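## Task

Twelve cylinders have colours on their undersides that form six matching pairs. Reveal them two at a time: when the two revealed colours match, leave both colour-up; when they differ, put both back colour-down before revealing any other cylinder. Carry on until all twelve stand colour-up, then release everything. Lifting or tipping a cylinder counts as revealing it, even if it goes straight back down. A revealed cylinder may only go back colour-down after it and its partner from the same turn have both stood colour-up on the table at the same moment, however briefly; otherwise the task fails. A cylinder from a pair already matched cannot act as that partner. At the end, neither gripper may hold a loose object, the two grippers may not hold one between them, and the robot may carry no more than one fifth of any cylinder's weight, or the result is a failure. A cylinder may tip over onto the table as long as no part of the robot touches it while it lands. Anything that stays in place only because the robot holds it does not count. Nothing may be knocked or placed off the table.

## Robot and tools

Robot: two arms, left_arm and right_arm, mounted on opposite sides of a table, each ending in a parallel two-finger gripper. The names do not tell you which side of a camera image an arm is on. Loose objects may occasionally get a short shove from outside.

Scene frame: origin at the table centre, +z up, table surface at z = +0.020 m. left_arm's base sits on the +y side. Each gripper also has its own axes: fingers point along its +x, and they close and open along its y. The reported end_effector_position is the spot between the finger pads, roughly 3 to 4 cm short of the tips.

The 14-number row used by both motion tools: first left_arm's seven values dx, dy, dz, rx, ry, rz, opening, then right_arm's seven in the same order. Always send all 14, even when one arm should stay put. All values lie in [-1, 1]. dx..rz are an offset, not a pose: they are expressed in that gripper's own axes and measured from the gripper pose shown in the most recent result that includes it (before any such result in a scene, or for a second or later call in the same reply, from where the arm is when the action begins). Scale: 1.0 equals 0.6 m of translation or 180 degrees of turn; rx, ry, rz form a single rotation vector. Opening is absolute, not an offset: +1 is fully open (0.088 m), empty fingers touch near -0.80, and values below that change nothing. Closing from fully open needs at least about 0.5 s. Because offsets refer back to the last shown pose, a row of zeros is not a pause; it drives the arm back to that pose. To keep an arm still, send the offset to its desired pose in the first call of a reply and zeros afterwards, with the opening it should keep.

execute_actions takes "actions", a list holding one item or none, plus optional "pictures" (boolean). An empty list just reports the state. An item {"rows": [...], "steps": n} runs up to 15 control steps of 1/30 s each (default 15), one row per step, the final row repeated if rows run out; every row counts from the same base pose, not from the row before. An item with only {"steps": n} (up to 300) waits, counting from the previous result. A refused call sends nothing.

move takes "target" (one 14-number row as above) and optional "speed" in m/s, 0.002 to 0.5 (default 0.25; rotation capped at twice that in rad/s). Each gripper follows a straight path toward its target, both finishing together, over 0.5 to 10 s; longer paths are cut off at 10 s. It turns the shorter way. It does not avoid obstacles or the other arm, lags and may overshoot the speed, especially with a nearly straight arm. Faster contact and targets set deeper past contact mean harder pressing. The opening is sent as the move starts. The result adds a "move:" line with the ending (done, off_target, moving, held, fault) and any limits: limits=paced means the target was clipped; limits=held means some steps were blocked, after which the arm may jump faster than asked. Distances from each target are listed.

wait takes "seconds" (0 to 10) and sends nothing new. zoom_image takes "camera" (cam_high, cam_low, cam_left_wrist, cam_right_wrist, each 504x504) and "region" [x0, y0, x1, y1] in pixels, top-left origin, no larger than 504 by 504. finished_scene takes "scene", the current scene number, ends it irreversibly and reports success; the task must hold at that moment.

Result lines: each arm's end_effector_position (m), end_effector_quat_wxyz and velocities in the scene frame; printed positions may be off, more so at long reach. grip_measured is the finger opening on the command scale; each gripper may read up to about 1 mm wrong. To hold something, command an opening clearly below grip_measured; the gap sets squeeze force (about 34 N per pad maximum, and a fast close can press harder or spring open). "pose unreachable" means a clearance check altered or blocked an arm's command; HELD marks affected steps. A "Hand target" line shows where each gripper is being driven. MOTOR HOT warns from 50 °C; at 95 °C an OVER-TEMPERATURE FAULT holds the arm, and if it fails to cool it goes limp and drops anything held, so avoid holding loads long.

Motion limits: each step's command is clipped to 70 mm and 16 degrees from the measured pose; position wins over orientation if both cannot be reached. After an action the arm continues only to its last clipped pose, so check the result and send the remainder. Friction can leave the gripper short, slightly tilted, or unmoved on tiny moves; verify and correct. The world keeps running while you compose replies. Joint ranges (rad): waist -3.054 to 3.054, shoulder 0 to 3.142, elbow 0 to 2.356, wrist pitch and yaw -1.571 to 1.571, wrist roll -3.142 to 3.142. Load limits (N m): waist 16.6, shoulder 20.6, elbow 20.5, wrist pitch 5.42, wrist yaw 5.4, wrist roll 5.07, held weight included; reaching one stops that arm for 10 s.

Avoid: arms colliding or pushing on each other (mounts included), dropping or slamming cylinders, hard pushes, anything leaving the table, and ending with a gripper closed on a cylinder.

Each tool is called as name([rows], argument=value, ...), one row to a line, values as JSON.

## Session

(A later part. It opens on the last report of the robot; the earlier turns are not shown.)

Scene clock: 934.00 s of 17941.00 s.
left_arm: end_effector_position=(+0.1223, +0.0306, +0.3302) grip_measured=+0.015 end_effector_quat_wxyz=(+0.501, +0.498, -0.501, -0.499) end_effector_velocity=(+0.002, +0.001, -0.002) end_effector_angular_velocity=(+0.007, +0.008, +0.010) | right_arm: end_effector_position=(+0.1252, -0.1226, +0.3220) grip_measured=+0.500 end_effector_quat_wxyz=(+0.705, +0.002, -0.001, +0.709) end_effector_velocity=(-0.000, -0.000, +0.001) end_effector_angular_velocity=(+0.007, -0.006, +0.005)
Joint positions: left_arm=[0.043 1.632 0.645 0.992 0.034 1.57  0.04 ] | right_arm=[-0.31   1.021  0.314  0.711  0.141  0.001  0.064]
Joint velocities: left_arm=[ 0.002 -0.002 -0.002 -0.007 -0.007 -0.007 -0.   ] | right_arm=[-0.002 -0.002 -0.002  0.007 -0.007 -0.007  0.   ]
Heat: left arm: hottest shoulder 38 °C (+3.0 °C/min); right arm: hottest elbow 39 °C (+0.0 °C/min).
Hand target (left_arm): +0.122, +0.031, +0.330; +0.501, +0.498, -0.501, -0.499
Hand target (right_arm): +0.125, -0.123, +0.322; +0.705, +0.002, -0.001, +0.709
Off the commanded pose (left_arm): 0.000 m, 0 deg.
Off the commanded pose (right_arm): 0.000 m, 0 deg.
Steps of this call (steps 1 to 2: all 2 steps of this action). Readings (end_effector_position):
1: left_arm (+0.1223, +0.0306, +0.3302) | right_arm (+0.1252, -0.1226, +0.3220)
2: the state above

move(target=[0,0,0,0,0,0,-0.4,0.176,-0.0015,0.0077,0,0,0,0.5], speed=0.15)

execute_actions([
  {"rows":[[0,0,0,0,0,0,-0.4,0,0,0,0,0,0,-0.4]],"steps":7},
], pictures=false)

execute_actions([
  {"rows":[[0,0,0,0,0,0,0.55,0,0,0,0,0,0,-0.4],[0,0,0,0,0,0,0.55,0,0,0,0,0,0,-0.4],[0,0,0,0,0,0,0.55,0,0,0,0,0,0,-0.4],[-0.01,0,0,0,0,0,0.55,-0.01,0,0,0,0,0,-0.4],[-0.02,0,0,0,0,0,0.55,-0.02,0,0,0,0,0,-0.4],[-0.03,0,0,0,0,0,0.55,-0.03,0,0,0,0,0,-0.4],[-0.04,0,0,0,0,0,0.55,-0.04,0,0,0,0,0,-0.4],[-0.05,0,0,0,0,0,0.55,-0.05,0,0,0,0,0,-0.4]],"steps":8},
], pictures=false)

move(target=[-0.232,-0.3125,0.175,0,0,-0.499,0.5,-0.342,-0.066,-0.335,0,0.5,0,-0.4], speed=0.4)

Scene clock: 945.97 s of 17941.00 s.
left_arm: end_effector_position=(+0.1223, +0.0307, +0.3296) grip_measured=+0.010 end_effector_quat_wxyz=(+0.501, +0.499, -0.501, -0.499) end_effector_velocity=(+0.002, +0.001, -0.004) end_effector_angular_velocity=(+0.012, +0.008, +0.020) | right_arm: end_effector_position=(+0.1259, -0.0205, +0.3258) grip_measured=+0.500 end_effector_quat_wxyz=(+0.705, +0.001, -0.000, +0.709) end_effector_velocity=(-0.000, +0.002, +0.002) end_effector_angular_velocity=(+0.007, -0.007, +0.005)
Joint positions: left_arm=[0.043 1.633 0.645 0.992 0.034 1.57  0.039] | right_arm=[-0.366  1.511  0.645  0.867  0.086  0.001  0.064]
Joint velocities: left_arm=[-0.002 -0.002 -0.007 -0.007 -0.022 -0.007 -0.   ] | right_arm=[-0.002  0.007  0.007  0.007 -0.007 -0.007 -0.   ]
Heat: left arm: hottest shoulder 37 °C (+1.0 °C/min); right arm: hottest elbow 40 °C (+1.0 °C/min).
Hand target (left_arm): +0.122, +0.031, +0.330; +0.501, +0.498, -0.501, -0.499
Hand target (right_arm): +0.126, -0.017, +0.327; +0.705, +0.002, -0.001, +0.709
Off the commanded pose (left_arm): 0.001 m, 0 deg.
Off the commanded pose (right_arm): 0.004 m, 0 deg.
move: done

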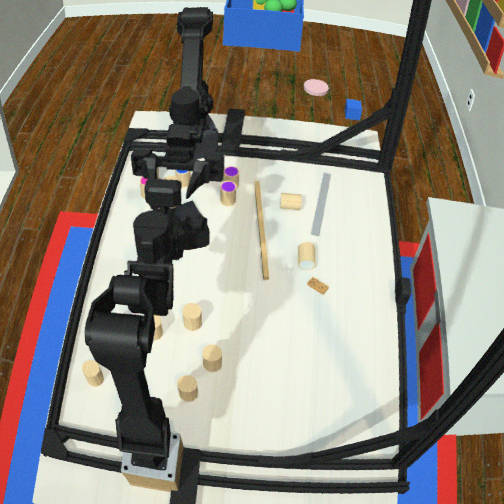

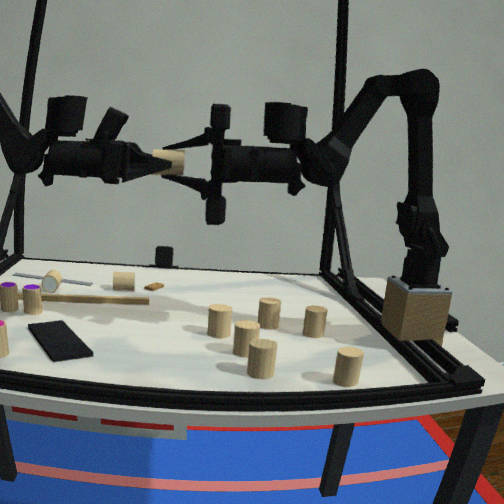

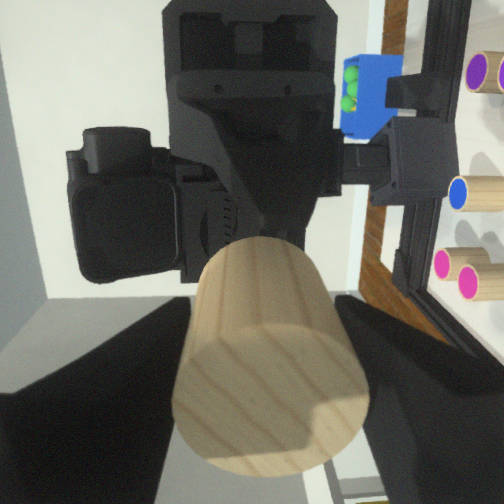

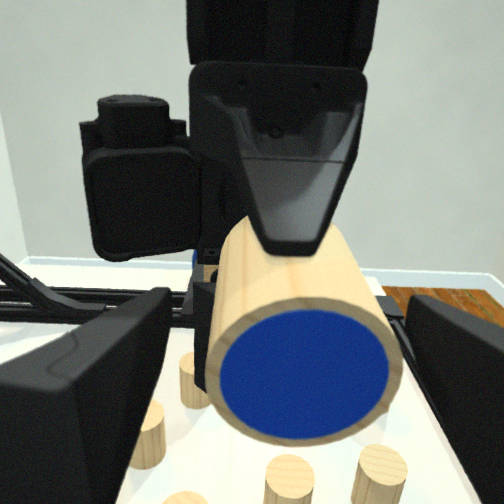

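Scene clock: 946.20 s of 17941.00 s.
left_arm: end_effector_position=(+0.1224, +0.0307, +0.3296) grip_measured=+0.010 end_effector_quat_wxyz=(+0.501, +0.499, -0.501, -0.499) end_effector_velocity=(-0.000, +0.001, -0.002) end_effector_angular_velocity=(+0.007, +0.008, -0.005) | right_arm: end_effector_position=(+0.1259, -0.0205, +0.3258) grip_measured=+0.001 end_effector_quat_wxyz=(+0.705, +0.001, -0.000, +0.709) end_effector_velocity=(-0.002, -0.000, -0.004) end_effector_angular_velocity=(-0.012, +0.006, +0.020)
Joint positions: left_arm=[0.043 1.633 0.645 0.992 0.034 1.57  0.039] | right_arm=[-0.366  1.511  0.645  0.867  0.085  0.001  0.039]
Joint velocities: left_arm=[ 0.002 -0.002 -0.002 -0.007  0.007 -0.007 -0.   ] | right_arm=[-0.002  0.002 -0.002 -0.007 -0.022  0.007 -0.   ]
Heat: left arm: hottest shoulder 37 °C (+1.0 °C/min); right arm: hottest elbow 40 °C (+1.0 °C/min).
Hand target (left_arm): +0.122, +0.031, +0.330; +0.501, +0.499, -0.501, -0.499
Hand target (right_arm): +0.126, -0.021, +0.326; +0.705, +0.001, -0.000, +0.709
Off the commanded pose (left_arm): 0.000 m, 0 deg.
Off the commanded pose (right_arm): 0.000 m, 0 deg.
Steps of this call (steps 1 to 7: all 7 steps of this action). Readings (end_effector_position):
1: left_arm (+0.1223, +0.0307, +0.3296) | right_arm (+0.1259, -0.0205, +0.3258)
2: left_arm (+0.1223, +0.0307, +0.3296) | right_arm (+0.1259, -0.0205, +0.3258)
4: left_arm (+0.1223, +0.0307, +0.3296) | right_arm (+0.1259, -0.0205, +0.3258)
7: the state above

Scene clock: 946.47 s of 17941.00 s.
left_arm: end_effector_position=(+0.1220, +0.0436, +0.3274) grip_measured=+0.517 end_effector_quat_wxyz=(+0.500, +0.500, -0.499, -0.501) end_effector_velocity=(-0.007, +0.141, -0.014) end_effector_angular_velocity=(+0.037, +0.009, -0.010) | right_arm: end_effector_position=(+0.1262, -0.0327, +0.3212) grip_measured=+0.001 end_effector_quat_wxyz=(+0.705, -0.004, +0.004, +0.709) end_effector_velocity=(+0.002, -0.143, -0.028) end_effector_angular_velocity=(-0.070, -0.029, +0.005)
Joint positions: left_arm=[0.043 1.588 0.593 0.992 0.034 1.57  0.064] | right_arm=[-0.363  1.467  0.597  0.859  0.087  0.001  0.039]
Joint velocities: left_arm=[-0.002 -0.505 -0.549  0.007  0.007 -0.007  0.07 ] | right_arm=[ 0.042 -0.549 -0.54  -0.081  0.037 -0.022 -0.   ]
Heat: left arm: hottest shoulder 37 °C (+1.0 °C/min); right arm: hottest elbow 39 °C (+0.0 °C/min).
Hand target (left_arm): +0.122, +0.058, +0.329; +0.501, +0.499, -0.501, -0.499
Hand target (right_arm): +0.126, -0.048, +0.325; +0.705, +0.001, -0.000, +0.709
Off the commanded pose (left_arm): 0.017 m, 0 deg.
Off the commanded pose (right_arm): 0.018 m, 1 deg.
Steps of this call (steps 1 to 8: all 8 steps of this action). Readings (end_effector_position):
1: left_arm (+0.1224, +0.0307, +0.3296) | right_arm (+0.1259, -0.0205, +0.3258)
2: left_arm (+0.1224, +0.0307, +0.3296) | right_arm (+0.1259, -0.0205, +0.3258)
4: left_arm (+0.1224, +0.0310, +0.3294) | right_arm (+0.1259, -0.0207, +0.3253)
8: the state above

Scene clock: 949.37 s of 17941.00 s.
left_arm: end_effector_position=(+0.0177, +0.1973, +0.1395) grip_measured=+0.500 end_effector_quat_wxyz=(+0.002, +0.707, +0.001, -0.708) end_effector_velocity=(-0.000, -0.002, +0.001) end_effector_angular_velocity=(-0.000, -0.008, -0.010) | right_arm: end_effector_position=(+0.1654, -0.2536, +0.1220) grip_measured=+0.000 end_effector_quat_wxyz=(+0.499, -0.499, +0.504, +0.499) end_effector_velocity=(-0.002, +0.000, -0.002) end_effector_angular_velocity=(-0.001, +0.022, -0.000)
Joint positions: left_arm=[-0.326  1.786  0.971 -0.753  0.001  1.232  0.063] | right_arm=[-0.531  1.411  0.629 -0.793 -0.005 -0.068  0.039]
Joint velocities: left_arm=[-0.002  0.007  0.012 -0.007 -0.007  0.007  0.   ] | right_arm=[-0.007  0.007 -0.002  0.007 -0.022 -0.007 -0.   ]
Heat: left arm: hottest shoulder 37 °C (+1.0 °C/min); right arm: hottest elbow 40 °C (+1.0 °C/min).
Hand target (left_arm): +0.015, +0.195, +0.140; +0.002, +0.705, +0.001, -0.709
Hand target (right_arm): +0.167, -0.251, +0.123; +0.500, -0.500, +0.503, +0.497
Off the commanded pose (left_arm): 0.002 m, 0 deg.
Off the commanded pose (right_arm): 0.003 m, 1 deg.
move: done

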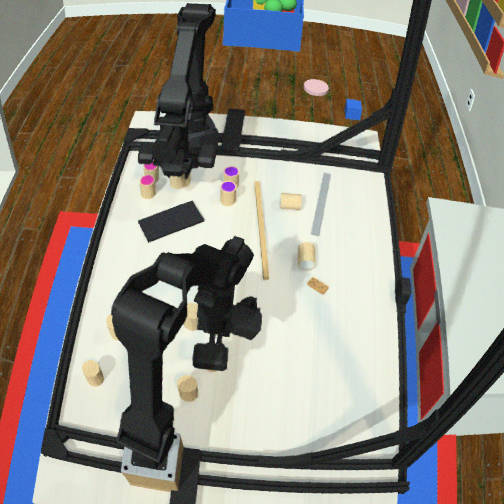

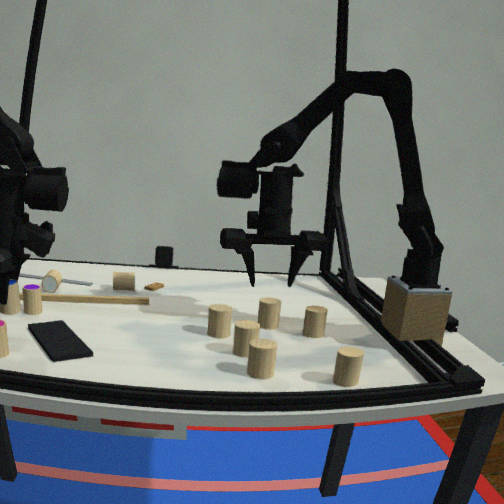

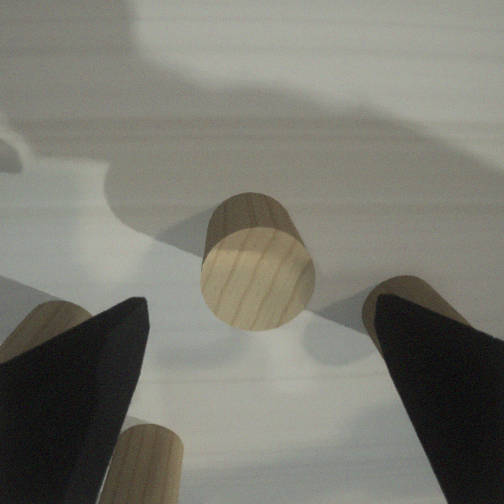

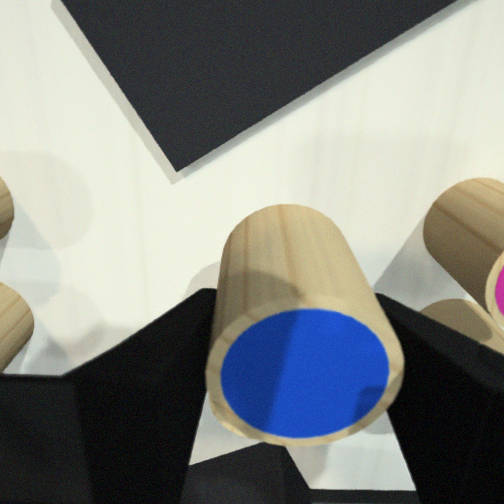

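move(target=[0.1075,-0.005,-0.001,0,0,0,0.5,0.083,0,0.002,0,0,0,-0.4], speed=0.09)

execute_actions([
  {"rows":[[0,0,0,0,0,0,0.5,0,0,0,0,0,0,0.38]],"steps":10},
], pictures=false)

execute_actions([
  {"steps":50},
], pictures=false)

execute_actions([
  {"rows":[[0,0,0,0,0,0,-0.4,0,0,0,0,0,0,0.38]],"steps":7},
], pictures=false)

execute_actions([
  {"rows":[[-0.015,0,0,0,0,0,-0.4,-0.015,0,0,0,0,0,0.38],[-0.03,0,0,0,0,0,-0.4,-0.03,0,0,0,0,0,0.38],[-0.045,0,0,0,0,0,-0.4,-0.045,0,0,0,0,0,0.38],[-0.06,0,0,0,0,0,-0.4,-0.06,0,0,0,0,0,0.38],[-0.075,0,0,0,0,0,-0.4,-0.075,0,0,0,0,0,0.38],[-0.09,0,0,0,0,0,-0.4,-0.09,0,0,0,0,0,0.38],[-0.105,0,0,0,0,0,-0.4,-0.105,0,0,0,0,0,0.38],[-0.12,0,0,0,0,0,-0.4,-0.12,0,0,0,0,0,0.38]],"steps":10},
], pictures=false)

move(target=[-0.302,0.284,-0.175,0,0,0.501,-0.4,-0.29,0.065,0.24,0,-0.5,0,0.5], speed=0.4)

execute_actions([
  {"rows":[[0,0,0,0,0,0,-0.4,0,0,0,0,0,0,0.5]],"steps":2},
], pictures=false)

Scene clock: 963.60 s of 17941.00 s.
left_arm: end_effector_position=(+0.0175, +0.1975, +0.0778) grip_measured=+0.500 end_effector_quat_wxyz=(+0.006, +0.705, -0.002, -0.709) end_effector_velocity=(+0.001, +0.003, -0.001) end_effector_angular_velocity=(+0.009, -0.011, +0.005) | right_arm: end_effector_position=(+0.1657, -0.2511, +0.0774) grip_measured=-0.001 end_effector_quat_wxyz=(+0.501, -0.497, +0.502, +0.500) end_effector_velocity=(+0.000, -0.002, -0.000) end_effector_angular_velocity=(-0.008, -0.007, -0.005)
Joint positions: left_arm=[-0.326  1.944  0.871 -0.485  0.001  1.231  0.063] | right_arm=[-0.531  1.557  0.533 -0.544 -0.004 -0.069  0.039]
Joint velocities: left_arm=[-0.002  0.002 -0.002 -0.007 -0.007 -0.007 -0.   ] | right_arm=[ 0.002 -0.002 -0.002 -0.007  0.007  0.007  0.   ]
Heat: left arm: hottest shoulder 36 °C (-1.0 °C/min); right arm: hottest elbow 40 °C (+0.0 °C/min).
Hand target (left_arm): +0.018, +0.200, +0.075; +0.003, +0.707, +0.001, -0.708
Hand target (right_arm): +0.165, -0.253, +0.072; +0.499, -0.499, +0.504, +0.499
Off the commanded pose (left_arm): 0.004 m, 1 deg.
Off the commanded pose (right_arm): 0.005 m, 0 deg.
move: done

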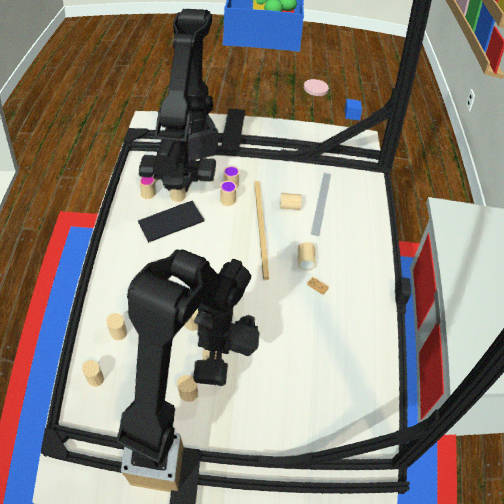

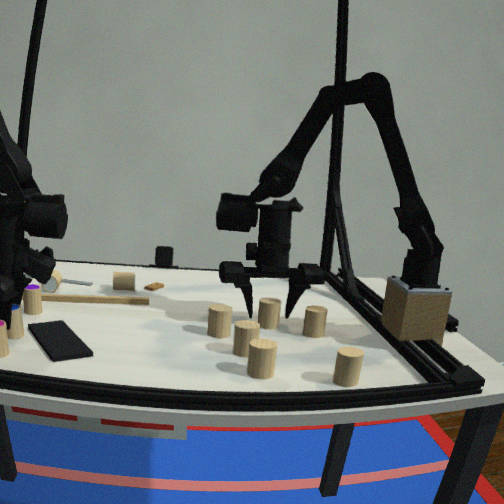

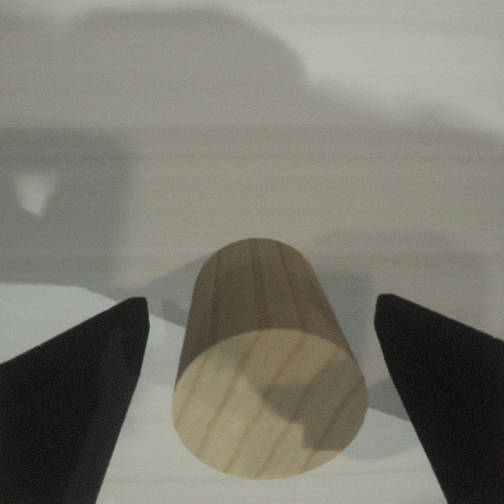

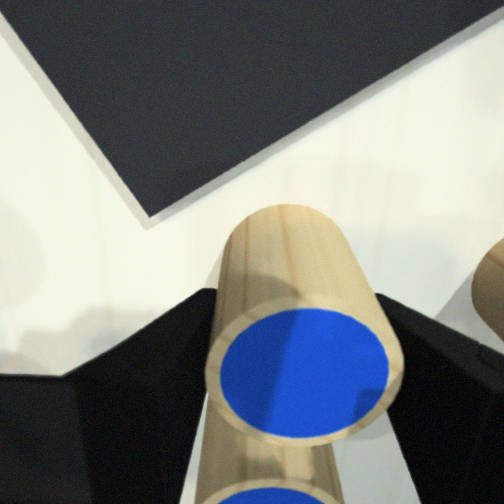

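Scene clock: 963.93 s of 17941.00 s.
left_arm: end_effector_position=(+0.0176, +0.1975, +0.0777) grip_measured=+0.500 end_effector_quat_wxyz=(+0.006, +0.705, -0.002, -0.709) end_effector_velocity=(+0.003, -0.001, +0.001) end_effector_angular_velocity=(-0.005, -0.021, +0.005) | right_arm: end_effector_position=(+0.1657, -0.2507, +0.0774) grip_measured=+0.356 end_effector_quat_wxyz=(+0.502, -0.496, +0.501, +0.501) end_effector_velocity=(-0.001, -0.002, -0.000) end_effector_angular_velocity=(-0.007, +0.008, +0.005)
Joint positions: left_arm=[-0.326  1.945  0.871 -0.485  0.001  1.231  0.063] | right_arm=[-0.531  1.557  0.533 -0.542 -0.004 -0.069  0.056]
Joint velocities: left_arm=[-0.002 -0.002  0.002 -0.007 -0.022 -0.007 -0.001] | right_arm=[-0.002 -0.002 -0.002 -0.007 -0.007 -0.007  0.011]
Heat: left arm: hottest shoulder 36 °C (-1.0 °C/min); right arm: hottest elbow 40 °C (+0.0 °C/min).
Hand target (left_arm): +0.018, +0.198, +0.078; +0.006, +0.705, -0.002, -0.709
Hand target (right_arm): +0.166, -0.251, +0.077; +0.501, -0.497, +0.502, +0.500
Off the commanded pose (left_arm): 0.000 m, 0 deg.
Off the commanded pose (right_arm): 0.000 m, 0 deg.
Steps of this call (steps 1 to 10: all 10 steps of this action). Readings (end_effector_position):
1: left_arm (+0.0176, +0.1975, +0.0777) | right_arm (+0.1657, -0.2511, +0.0774)
2: left_arm (+0.0176, +0.1975, +0.0777) | right_arm (+0.1657, -0.2511, +0.0774)
4: left_arm (+0.0176, +0.1975, +0.0777) | right_arm (+0.1658, -0.2499, +0.0774)
8: left_arm (+0.0176, +0.1975, +0.0777) | right_arm (+0.1657, -0.2503, +0.0774)
10: the state above

Scene clock: 965.60 s of 17941.00 s.
left_arm: end_effector_position=(+0.0176, +0.1975, +0.0777) grip_measured=+0.500 end_effector_quat_wxyz=(+0.006, +0.705, -0.002, -0.709) end_effector_velocity=(+0.002, +0.004, -0.001) end_effector_angular_velocity=(+0.009, -0.011, +0.005) | right_arm: end_effector_position=(+0.1657, -0.2507, +0.0774) grip_measured=+0.380 end_effector_quat_wxyz=(+0.502, -0.496, +0.501, +0.501) end_effector_velocity=(-0.003, -0.003, +0.001) end_effector_angular_velocity=(-0.015, +0.023, +0.020)
Joint positions: left_arm=[-0.326  1.945  0.871 -0.485  0.001  1.231  0.063] | right_arm=[-0.531  1.557  0.533 -0.542 -0.004 -0.069  0.058]
Joint velocities: left_arm=[-0.002 -0.002 -0.007 -0.007 -0.007 -0.007 -0.   ] | right_arm=[-0.002 -0.002  0.002 -0.022 -0.022 -0.022 -0.   ]
Heat: left arm: hottest shoulder 36 °C (-1.0 °C/min); right arm: hottest elbow 39 °C (-1.0 °C/min).
Hand target (left_arm): +0.018, +0.197, +0.078; +0.006, +0.705, -0.002, -0.709
Hand target (right_arm): +0.166, -0.251, +0.077; +0.501, -0.497, +0.502, +0.500
Off the commanded pose (left_arm): 0.000 m, 0 deg.
Off the commanded pose (right_arm): 0.000 m, 0 deg.
Steps of this call (steps 1 to 50: nothing new was sent). Readings (end_effector_position):
1: left_arm (+0.0176, +0.1975, +0.0777) | right_arm (+0.1657, -0.2507, +0.0774)
2: left_arm (+0.0176, +0.1975, +0.0777) | right_arm (+0.1657, -0.2507, +0.0774)
4: left_arm (+0.0176, +0.1975, +0.0777) | right_arm (+0.1657, -0.2507, +0.0774)
8: left_arm (+0.0176, +0.1975, +0.0777) | right_arm (+0.1657, -0.2507, +0.0774)
50: the state above

Scene clock: 965.83 s of 17941.00 s.
left_arm: end_effector_position=(+0.0176, +0.1974, +0.0777) grip_measured=+0.012 end_effector_quat_wxyz=(+0.006, +0.705, -0.002, -0.709) end_effector_velocity=(+0.003, -0.004, +0.001) end_effector_angular_velocity=(-0.019, -0.017, +0.010) | right_arm: end_effector_position=(+0.1657, -0.2507, +0.0774) grip_measured=+0.380 end_effector_quat_wxyz=(+0.502, -0.496, +0.501, +0.501) end_effector_velocity=(-0.001, -0.004, -0.001) end_effector_angular_velocity=(-0.012, +0.008, +0.005)
Joint positions: left_arm=[-0.326  1.945  0.871 -0.484  0.001  1.231  0.04 ] | right_arm=[-0.531  1.557  0.533 -0.542 -0.004 -0.069  0.058]
Joint velocities: left_arm=[ 0.002 -0.002  0.002  0.007 -0.022 -0.007 -0.   ] | right_arm=[-0.002 -0.002 -0.007 -0.007 -0.007 -0.007 -0.   ]
Heat: left arm: hottest shoulder 36 °C (-1.0 °C/min); right arm: hottest elbow 39 °C (-1.0 °C/min).
Hand target (left_arm): +0.018, +0.197, +0.078; +0.006, +0.705, -0.002, -0.709
Hand target (right_arm): +0.166, -0.251, +0.077; +0.502, -0.496, +0.501, +0.501
Off the commanded pose (left_arm): 0.000 m, 0 deg.
Off the commanded pose (right_arm): 0.000 m, 0 deg.
Steps of this call (steps 1 to 7: all 7 steps of this action). Readings (end_effector_position):
1: left_arm (+0.0176, +0.1975, +0.0777) | right_arm (+0.1657, -0.2507, +0.0774)
2: left_arm (+0.0176, +0.1975, +0.0777) | right_arm (+0.1657, -0.2507, +0.0774)
4: left_arm (+0.0176, +0.1975, +0.0777) | right_arm (+0.1657, -0.2507, +0.0774)
7: the state above

Scene clock: 966.17 s of 17941.00 s.
left_arm: end_effector_position=(+0.0188, +0.2010, +0.1325) grip_measured=+0.012 end_effector_quat_wxyz=(+0.002, +0.707, +0.001, -0.708) end_effector_velocity=(-0.021, -0.062, +0.197) end_effector_angular_velocity=(-0.300, +0.097, +0.005) | right_arm: end_effector_position=(+0.1656, -0.2521, +0.1307) grip_measured=+0.380 end_effector_quat_wxyz=(+0.499, -0.499, +0.504, +0.499) end_effector_velocity=(+0.005, +0.045, +0.184) end_effector_angular_velocity=(+0.226, -0.024, +0.005)
Joint positions: left_arm=[-0.326  1.789  0.942 -0.721  0.001  1.231  0.04 ] | right_arm=[-0.531  1.397  0.657 -0.836 -0.004 -0.069  0.058]
Joint velocities: left_arm=[-0.002 -0.471  0.349 -0.505 -0.007 -0.007  0.   ] | right_arm=[-0.002 -0.447  0.476 -0.696  0.007 -0.007 -0.   ]
Heat: left arm: hottest shoulder 36 °C (-1.0 °C/min); right arm: hottest elbow 39 °C (-1.0 °C/min).
Hand target (left_arm): +0.018, +0.198, +0.149; +0.006, +0.705, -0.003, -0.709
Hand target (right_arm): +0.165, -0.251, +0.147; +0.502, -0.496, +0.501, +0.501
Off the commanded pose (left_arm): 0.017 m, 1 deg.
Off the commanded pose (right_arm): 0.019 m, 1 deg.
Steps of this call (steps 1 to 10: all 10 steps of this action). Readings (end_effector_position):
1: left_arm (+0.0177, +0.1978, +0.0781) | right_arm (+0.1656, -0.2518, +0.0779)
2: left_arm (+0.0184, +0.1997, +0.0798) | right_arm (+0.1655, -0.2540, +0.0801)
4: left_arm (+0.0203, +0.2052, +0.0875) | right_arm (+0.1651, -0.2582, +0.0880)
8: left_arm (+0.0200, +0.2043, +0.1173) | right_arm (+0.1654, -0.2550, +0.1167)
10: the state above

Scene clock: 969.10 s of 17941.00 s.
left_arm: end_effector_position=(+0.1237, +0.0343, +0.3206) grip_measured=+0.011 end_effector_quat_wxyz=(+0.496, +0.505, -0.497, -0.502) end_effector_velocity=(+0.000, -0.000, -0.009) end_effector_angular_velocity=(+0.032, +0.008, +0.005) | right_arm: end_effector_position=(+0.1266, -0.1079, +0.3209) grip_measured=+0.500 end_effector_quat_wxyz=(+0.704, +0.004, +0.003, +0.710) end_effector_velocity=(-0.000, +0.001, +0.001) end_effector_angular_velocity=(+0.012, -0.006, +0.005)
Joint positions: left_arm=[0.047 1.638 0.622 1.002 0.037 1.575 0.04 ] | right_arm=[-0.33   1.111  0.35   0.763  0.119  0.009  0.064]
Joint velocities: left_arm=[-0.002  0.007 -0.002 -0.022 -0.007 -0.007 -0.   ] | right_arm=[-0.002  0.007 -0.002  0.022 -0.007 -0.007  0.   ]
Heat: left arm: hottest shoulder 36 °C (+0.0 °C/min); right arm: hottest elbow 39 °C (-1.0 °C/min).
Hand target (left_arm): +0.125, +0.031, +0.325; +0.500, +0.501, -0.501, -0.498
Hand target (right_arm): +0.126, -0.108, +0.314; +0.705, -0.003, +0.007, +0.710
Off the commanded pose (left_arm): 0.005 m, 1 deg.
Off the commanded pose (right_arm): 0.007 m, 1 deg.
move: done

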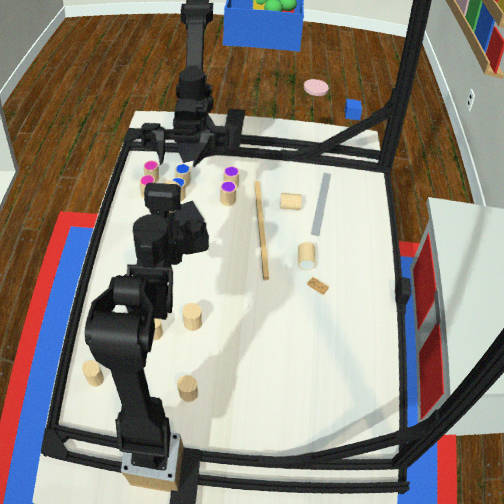

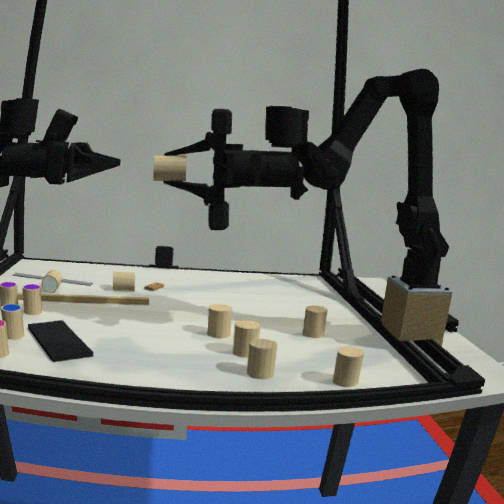

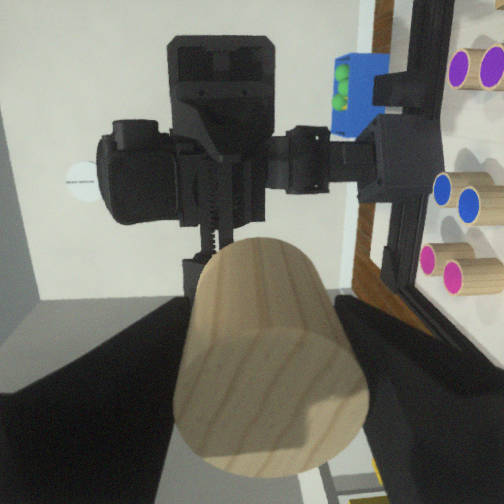

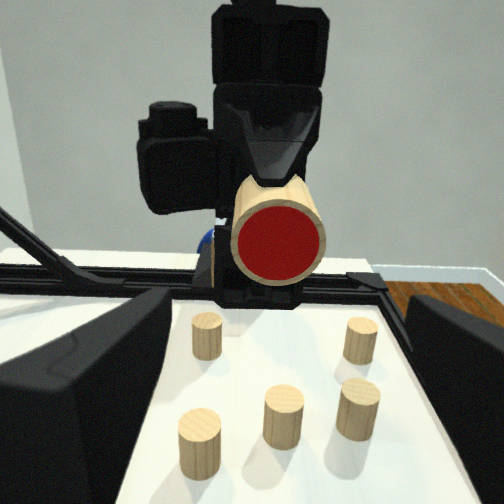

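Scene clock: 969.17 s of 17941.00 s.
left_arm: end_effector_position=(+0.1237, +0.0343, +0.3206) grip_measured=+0.011 end_effector_quat_wxyz=(+0.496, +0.505, -0.497, -0.502) end_effector_velocity=(-0.002, +0.002, -0.003) end_effector_angular_velocity=(+0.012, +0.023, -0.009) | right_arm: end_effector_position=(+0.1265, -0.1078, +0.3208) grip_measured=+0.500 end_effector_quat_wxyz=(+0.704, +0.004, +0.003, +0.710) end_effector_velocity=(-0.000, -0.001, -0.005) end_effector_angular_velocity=(-0.022, +0.005, +0.005)
Joint positions: left_arm=[0.047 1.638 0.622 1.002 0.037 1.575 0.04 ] | right_arm=[-0.33   1.112  0.35   0.763  0.119  0.009  0.064]
Joint velocities: left_arm=[-0.002 -0.002 -0.007 -0.007  0.007 -0.022  0.   ] | right_arm=[-0.002 -0.002 -0.002 -0.022 -0.007  0.007 -0.   ]
Heat: left arm: hottest shoulder 36 °C (+0.0 °C/min); right arm: hottest elbow 39 °C (-1.0 °C/min).
Hand target (left_arm): +0.124, +0.034, +0.321; +0.496, +0.505, -0.497, -0.502
Hand target (right_arm): +0.127, -0.108, +0.321; +0.704, +0.003, +0.003, +0.710
Off the commanded pose (left_arm): 0.000 m, 0 deg.
Off the commanded pose (right_arm): 0.000 m, 0 deg.
Steps of this call (steps 1 to 2: all 2 steps of this action). Readings (end_effector_position):
1: left_arm (+0.1237, +0.0343, +0.3206) | right_arm (+0.1265, -0.1078, +0.3208)
2: the state above

move(target=[0,0,0,0,0,0,-0.4,0.157,-0.002,-0.0067,0,-0.003,0,0.5], speed=0.15)

execute_actions([
  {"rows":[[0,0,0,0,0,0,-0.4,0,0,0,0,0,0,-0.4]],"steps":7},
], pictures=false)

execute_actions([
  {"rows":[[0,0,0,0,0,0,0.55,0,0,0,0,0,0,-0.4],[0,0,0,0,0,0,0.55,0,0,0,0,0,0,-0.4],[0,0,0,0,0,0,0.55,0,0,0,0,0,0,-0.4],[-0.01,0,0,0,0,0,0.55,-0.01,0,0,0,0,0,-0.4],[-0.02,0,0,0,0,0,0.55,-0.02,0,0,0,0,0,-0.4],[-0.03,0,0,0,0,0,0.55,-0.03,0,0,0,0,0,-0.4],[-0.04,0,0,0,0,0,0.55,-0.04,0,0,0,0,0,-0.4],[-0.05,0,0,0,0,0,0.55,-0.05,0,0,0,0,0,-0.4]],"steps":8},
], pictures=false)

move(target=[-0.057,-0.292,0.086,0,0,-0.494,0.5,-0.255,0.156,-0.313,0,0.502,0,-0.4], speed=0.4)

Scene clock: 983.37 s of 17941.00 s.
left_arm: end_effector_position=(+0.1236, +0.0344, +0.3199) grip_measured=+0.010 end_effector_quat_wxyz=(+0.495, +0.505, -0.497, -0.503) end_effector_velocity=(+0.002, -0.000, +0.000) end_effector_angular_velocity=(+0.002, +0.007, +0.010) | right_arm: end_effector_position=(+0.1274, -0.0171, +0.3161) grip_measured=+0.500 end_effector_quat_wxyz=(+0.705, +0.006, +0.001, +0.710) end_effector_velocity=(-0.000, +0.000, -0.006) end_effector_angular_velocity=(-0.017, -0.009, +0.005)
Joint positions: left_arm=[0.047 1.638 0.621 1.002 0.037 1.575 0.039] | right_arm=[-0.373  1.557  0.633  0.932  0.077  0.009  0.064]
Joint velocities: left_arm=[ 0.002 -0.002  0.002 -0.007 -0.007 -0.007  0.   ] | right_arm=[-0.002  0.007 -0.002 -0.007 -0.007 -0.007 -0.   ]
Heat: left arm: hottest shoulder 36 °C (-1.0 °C/min); right arm: hottest elbow 40 °C (+1.0 °C/min).
Hand target (left_arm): +0.124, +0.034, +0.321; +0.496, +0.505, -0.497, -0.502
Hand target (right_arm): +0.128, -0.014, +0.317; +0.704, +0.007, -0.001, +0.710
Off the commanded pose (left_arm): 0.001 m, 0 deg.
Off the commanded pose (right_arm): 0.004 m, 0 deg.
move: done

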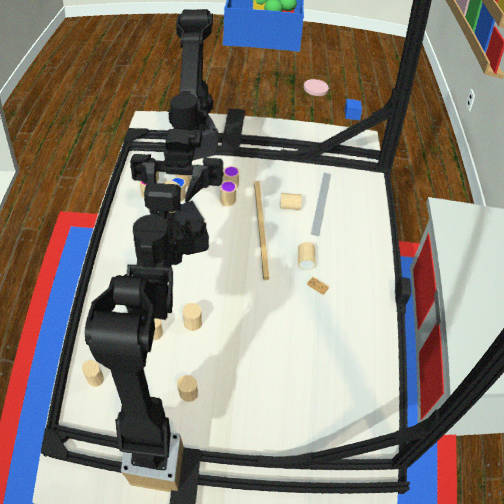

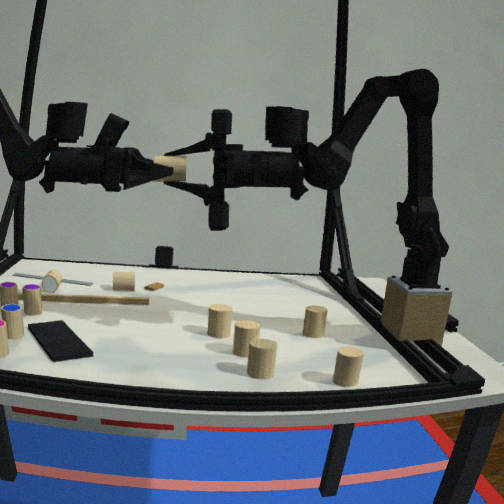

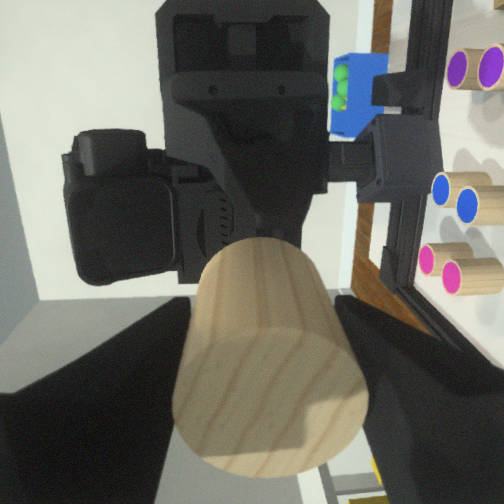

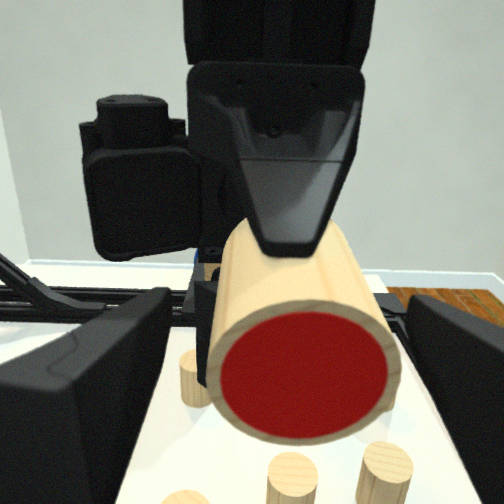

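Scene clock: 983.60 s of 17941.00 s.
left_arm: end_effector_position=(+0.1236, +0.0344, +0.3199) grip_measured=+0.010 end_effector_quat_wxyz=(+0.495, +0.505, -0.497, -0.503) end_effector_velocity=(-0.000, +0.001, -0.002) end_effector_angular_velocity=(+0.007, -0.007, -0.005) | right_arm: end_effector_position=(+0.1274, -0.0171, +0.3161) grip_measured=+0.000 end_effector_quat_wxyz=(+0.705, +0.006, +0.001, +0.710) end_effector_velocity=(-0.000, -0.001, -0.002) end_effector_angular_velocity=(-0.007, -0.008, +0.005)
Joint positions: left_arm=[0.047 1.638 0.621 1.002 0.037 1.575 0.039] | right_arm=[-0.373  1.557  0.633  0.932  0.077  0.009  0.039]
Joint velocities: left_arm=[ 0.002 -0.002 -0.002 -0.007  0.007  0.007 -0.   ] | right_arm=[-0.002 -0.002 -0.002 -0.007 -0.007 -0.007 -0.   ]
Heat: left arm: hottest shoulder 36 °C (-1.0 °C/min); right arm: hottest elbow 40 °C (+1.0 °C/min).
Hand target (left_arm): +0.124, +0.034, +0.320; +0.496, +0.505, -0.497, -0.503
Hand target (right_arm): +0.127, -0.017, +0.316; +0.705, +0.006, +0.001, +0.710
Off the commanded pose (left_arm): 0.000 m, 0 deg.
Off the commanded pose (right_arm): 0.000 m, 0 deg.
Steps of this call (steps 1 to 7: all 7 steps of this action). Readings (end_effector_position):
1: left_arm (+0.1236, +0.0344, +0.3199) | right_arm (+0.1274, -0.0171, +0.3161)
2: left_arm (+0.1236, +0.0344, +0.3199) | right_arm (+0.1274, -0.0171, +0.3161)
4: left_arm (+0.1236, +0.0344, +0.3199) | right_arm (+0.1274, -0.0171, +0.3161)
7: the state above

Scene clock: 983.87 s of 17941.00 s.
left_arm: end_effector_position=(+0.1232, +0.0472, +0.3180) grip_measured=+0.513 end_effector_quat_wxyz=(+0.494, +0.506, -0.495, -0.504) end_effector_velocity=(-0.006, +0.143, -0.009) end_effector_angular_velocity=(+0.027, +0.009, -0.005) | right_arm: end_effector_position=(+0.1278, -0.0294, +0.3112) grip_measured=+0.000 end_effector_quat_wxyz=(+0.704, +0.002, +0.005, +0.710) end_effector_velocity=(+0.002, -0.142, -0.031) end_effector_angular_velocity=(-0.080, +0.000, -0.000)
Joint positions: left_arm=[0.047 1.594 0.57  1.002 0.037 1.575 0.064] | right_arm=[-0.371  1.516  0.583  0.929  0.078  0.009  0.039]
Joint velocities: left_arm=[ 0.002 -0.52  -0.554  0.007  0.007 -0.007  0.083] | right_arm=[ 0.037 -0.52  -0.549 -0.051  0.037  0.007 -0.   ]
Heat: left arm: hottest shoulder 36 °C (-1.0 °C/min); right arm: hottest elbow 40 °C (+1.0 °C/min).
Hand target (left_arm): +0.124, +0.062, +0.320; +0.495, +0.505, -0.497, -0.503
Hand target (right_arm): +0.127, -0.045, +0.315; +0.705, +0.006, +0.001, +0.710
Off the commanded pose (left_arm): 0.017 m, 0 deg.
Off the commanded pose (right_arm): 0.018 m, 1 deg.
Steps of this call (steps 1 to 8: all 8 steps of this action). Readings (end_effector_position):
1: left_arm (+0.1236, +0.0344, +0.3199) | right_arm (+0.1274, -0.0171, +0.3161)
2: left_arm (+0.1236, +0.0344, +0.3199) | right_arm (+0.1274, -0.0171, +0.3161)
4: left_arm (+0.1236, +0.0347, +0.3196) | right_arm (+0.1274, -0.0173, +0.3156)
8: the state above

Scene clock: 986.80 s of 17941.00 s.
left_arm: end_effector_position=(+0.0734, +0.0996, +0.1432) grip_measured=+0.500 end_effector_quat_wxyz=(+0.002, +0.709, +0.002, -0.705) end_effector_velocity=(-0.002, +0.002, -0.002) end_effector_angular_velocity=(+0.013, +0.006, +0.005) | right_arm: end_effector_position=(+0.0354, -0.1967, +0.1251) grip_measured=+0.000 end_effector_quat_wxyz=(+0.497, -0.497, +0.506, +0.500) end_effector_velocity=(+0.000, -0.002, -0.003) end_effector_angular_velocity=(-0.019, -0.000, +0.005)
Joint positions: left_arm=[-0.099  2.063  1.38  -0.889 -0.005  1.458  0.063] | right_arm=[-0.028  1.715  0.944 -0.8   -0.013  0.434  0.039]
Joint velocities: left_arm=[-0.002  0.007  0.002 -0.007  0.007 -0.007 -0.   ] | right_arm=[-0.002  0.012  0.002 -0.007 -0.007 -0.007 -0.   ]
Heat: left arm: hottest shoulder 36 °C (-2.0 °C/min); right arm: hottest elbow 40 °C (+1.0 °C/min).
Hand target (left_arm): +0.072, +0.098, +0.143; +0.001, +0.708, +0.002, -0.706
Hand target (right_arm): +0.033, -0.195, +0.125; +0.495, -0.498, +0.507, +0.500
Off the commanded pose (left_arm): 0.003 m, 0 deg.
Off the commanded pose (right_arm): 0.002 m, 1 deg.
move: done

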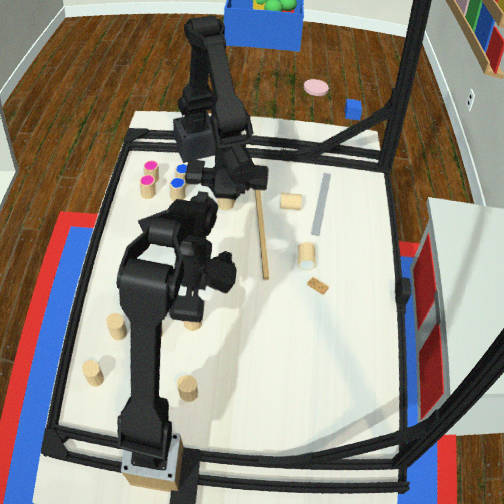

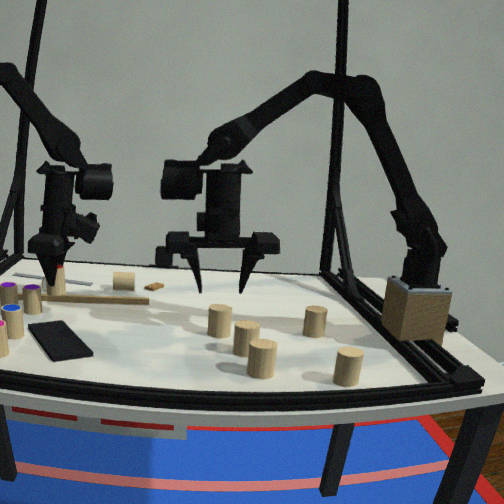

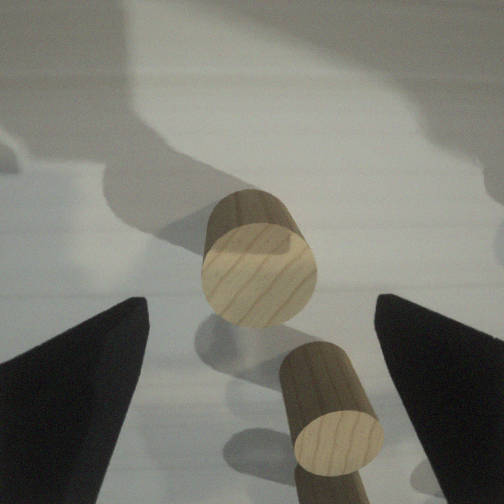

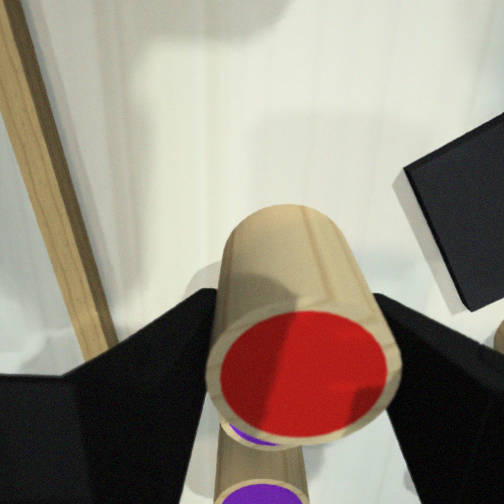

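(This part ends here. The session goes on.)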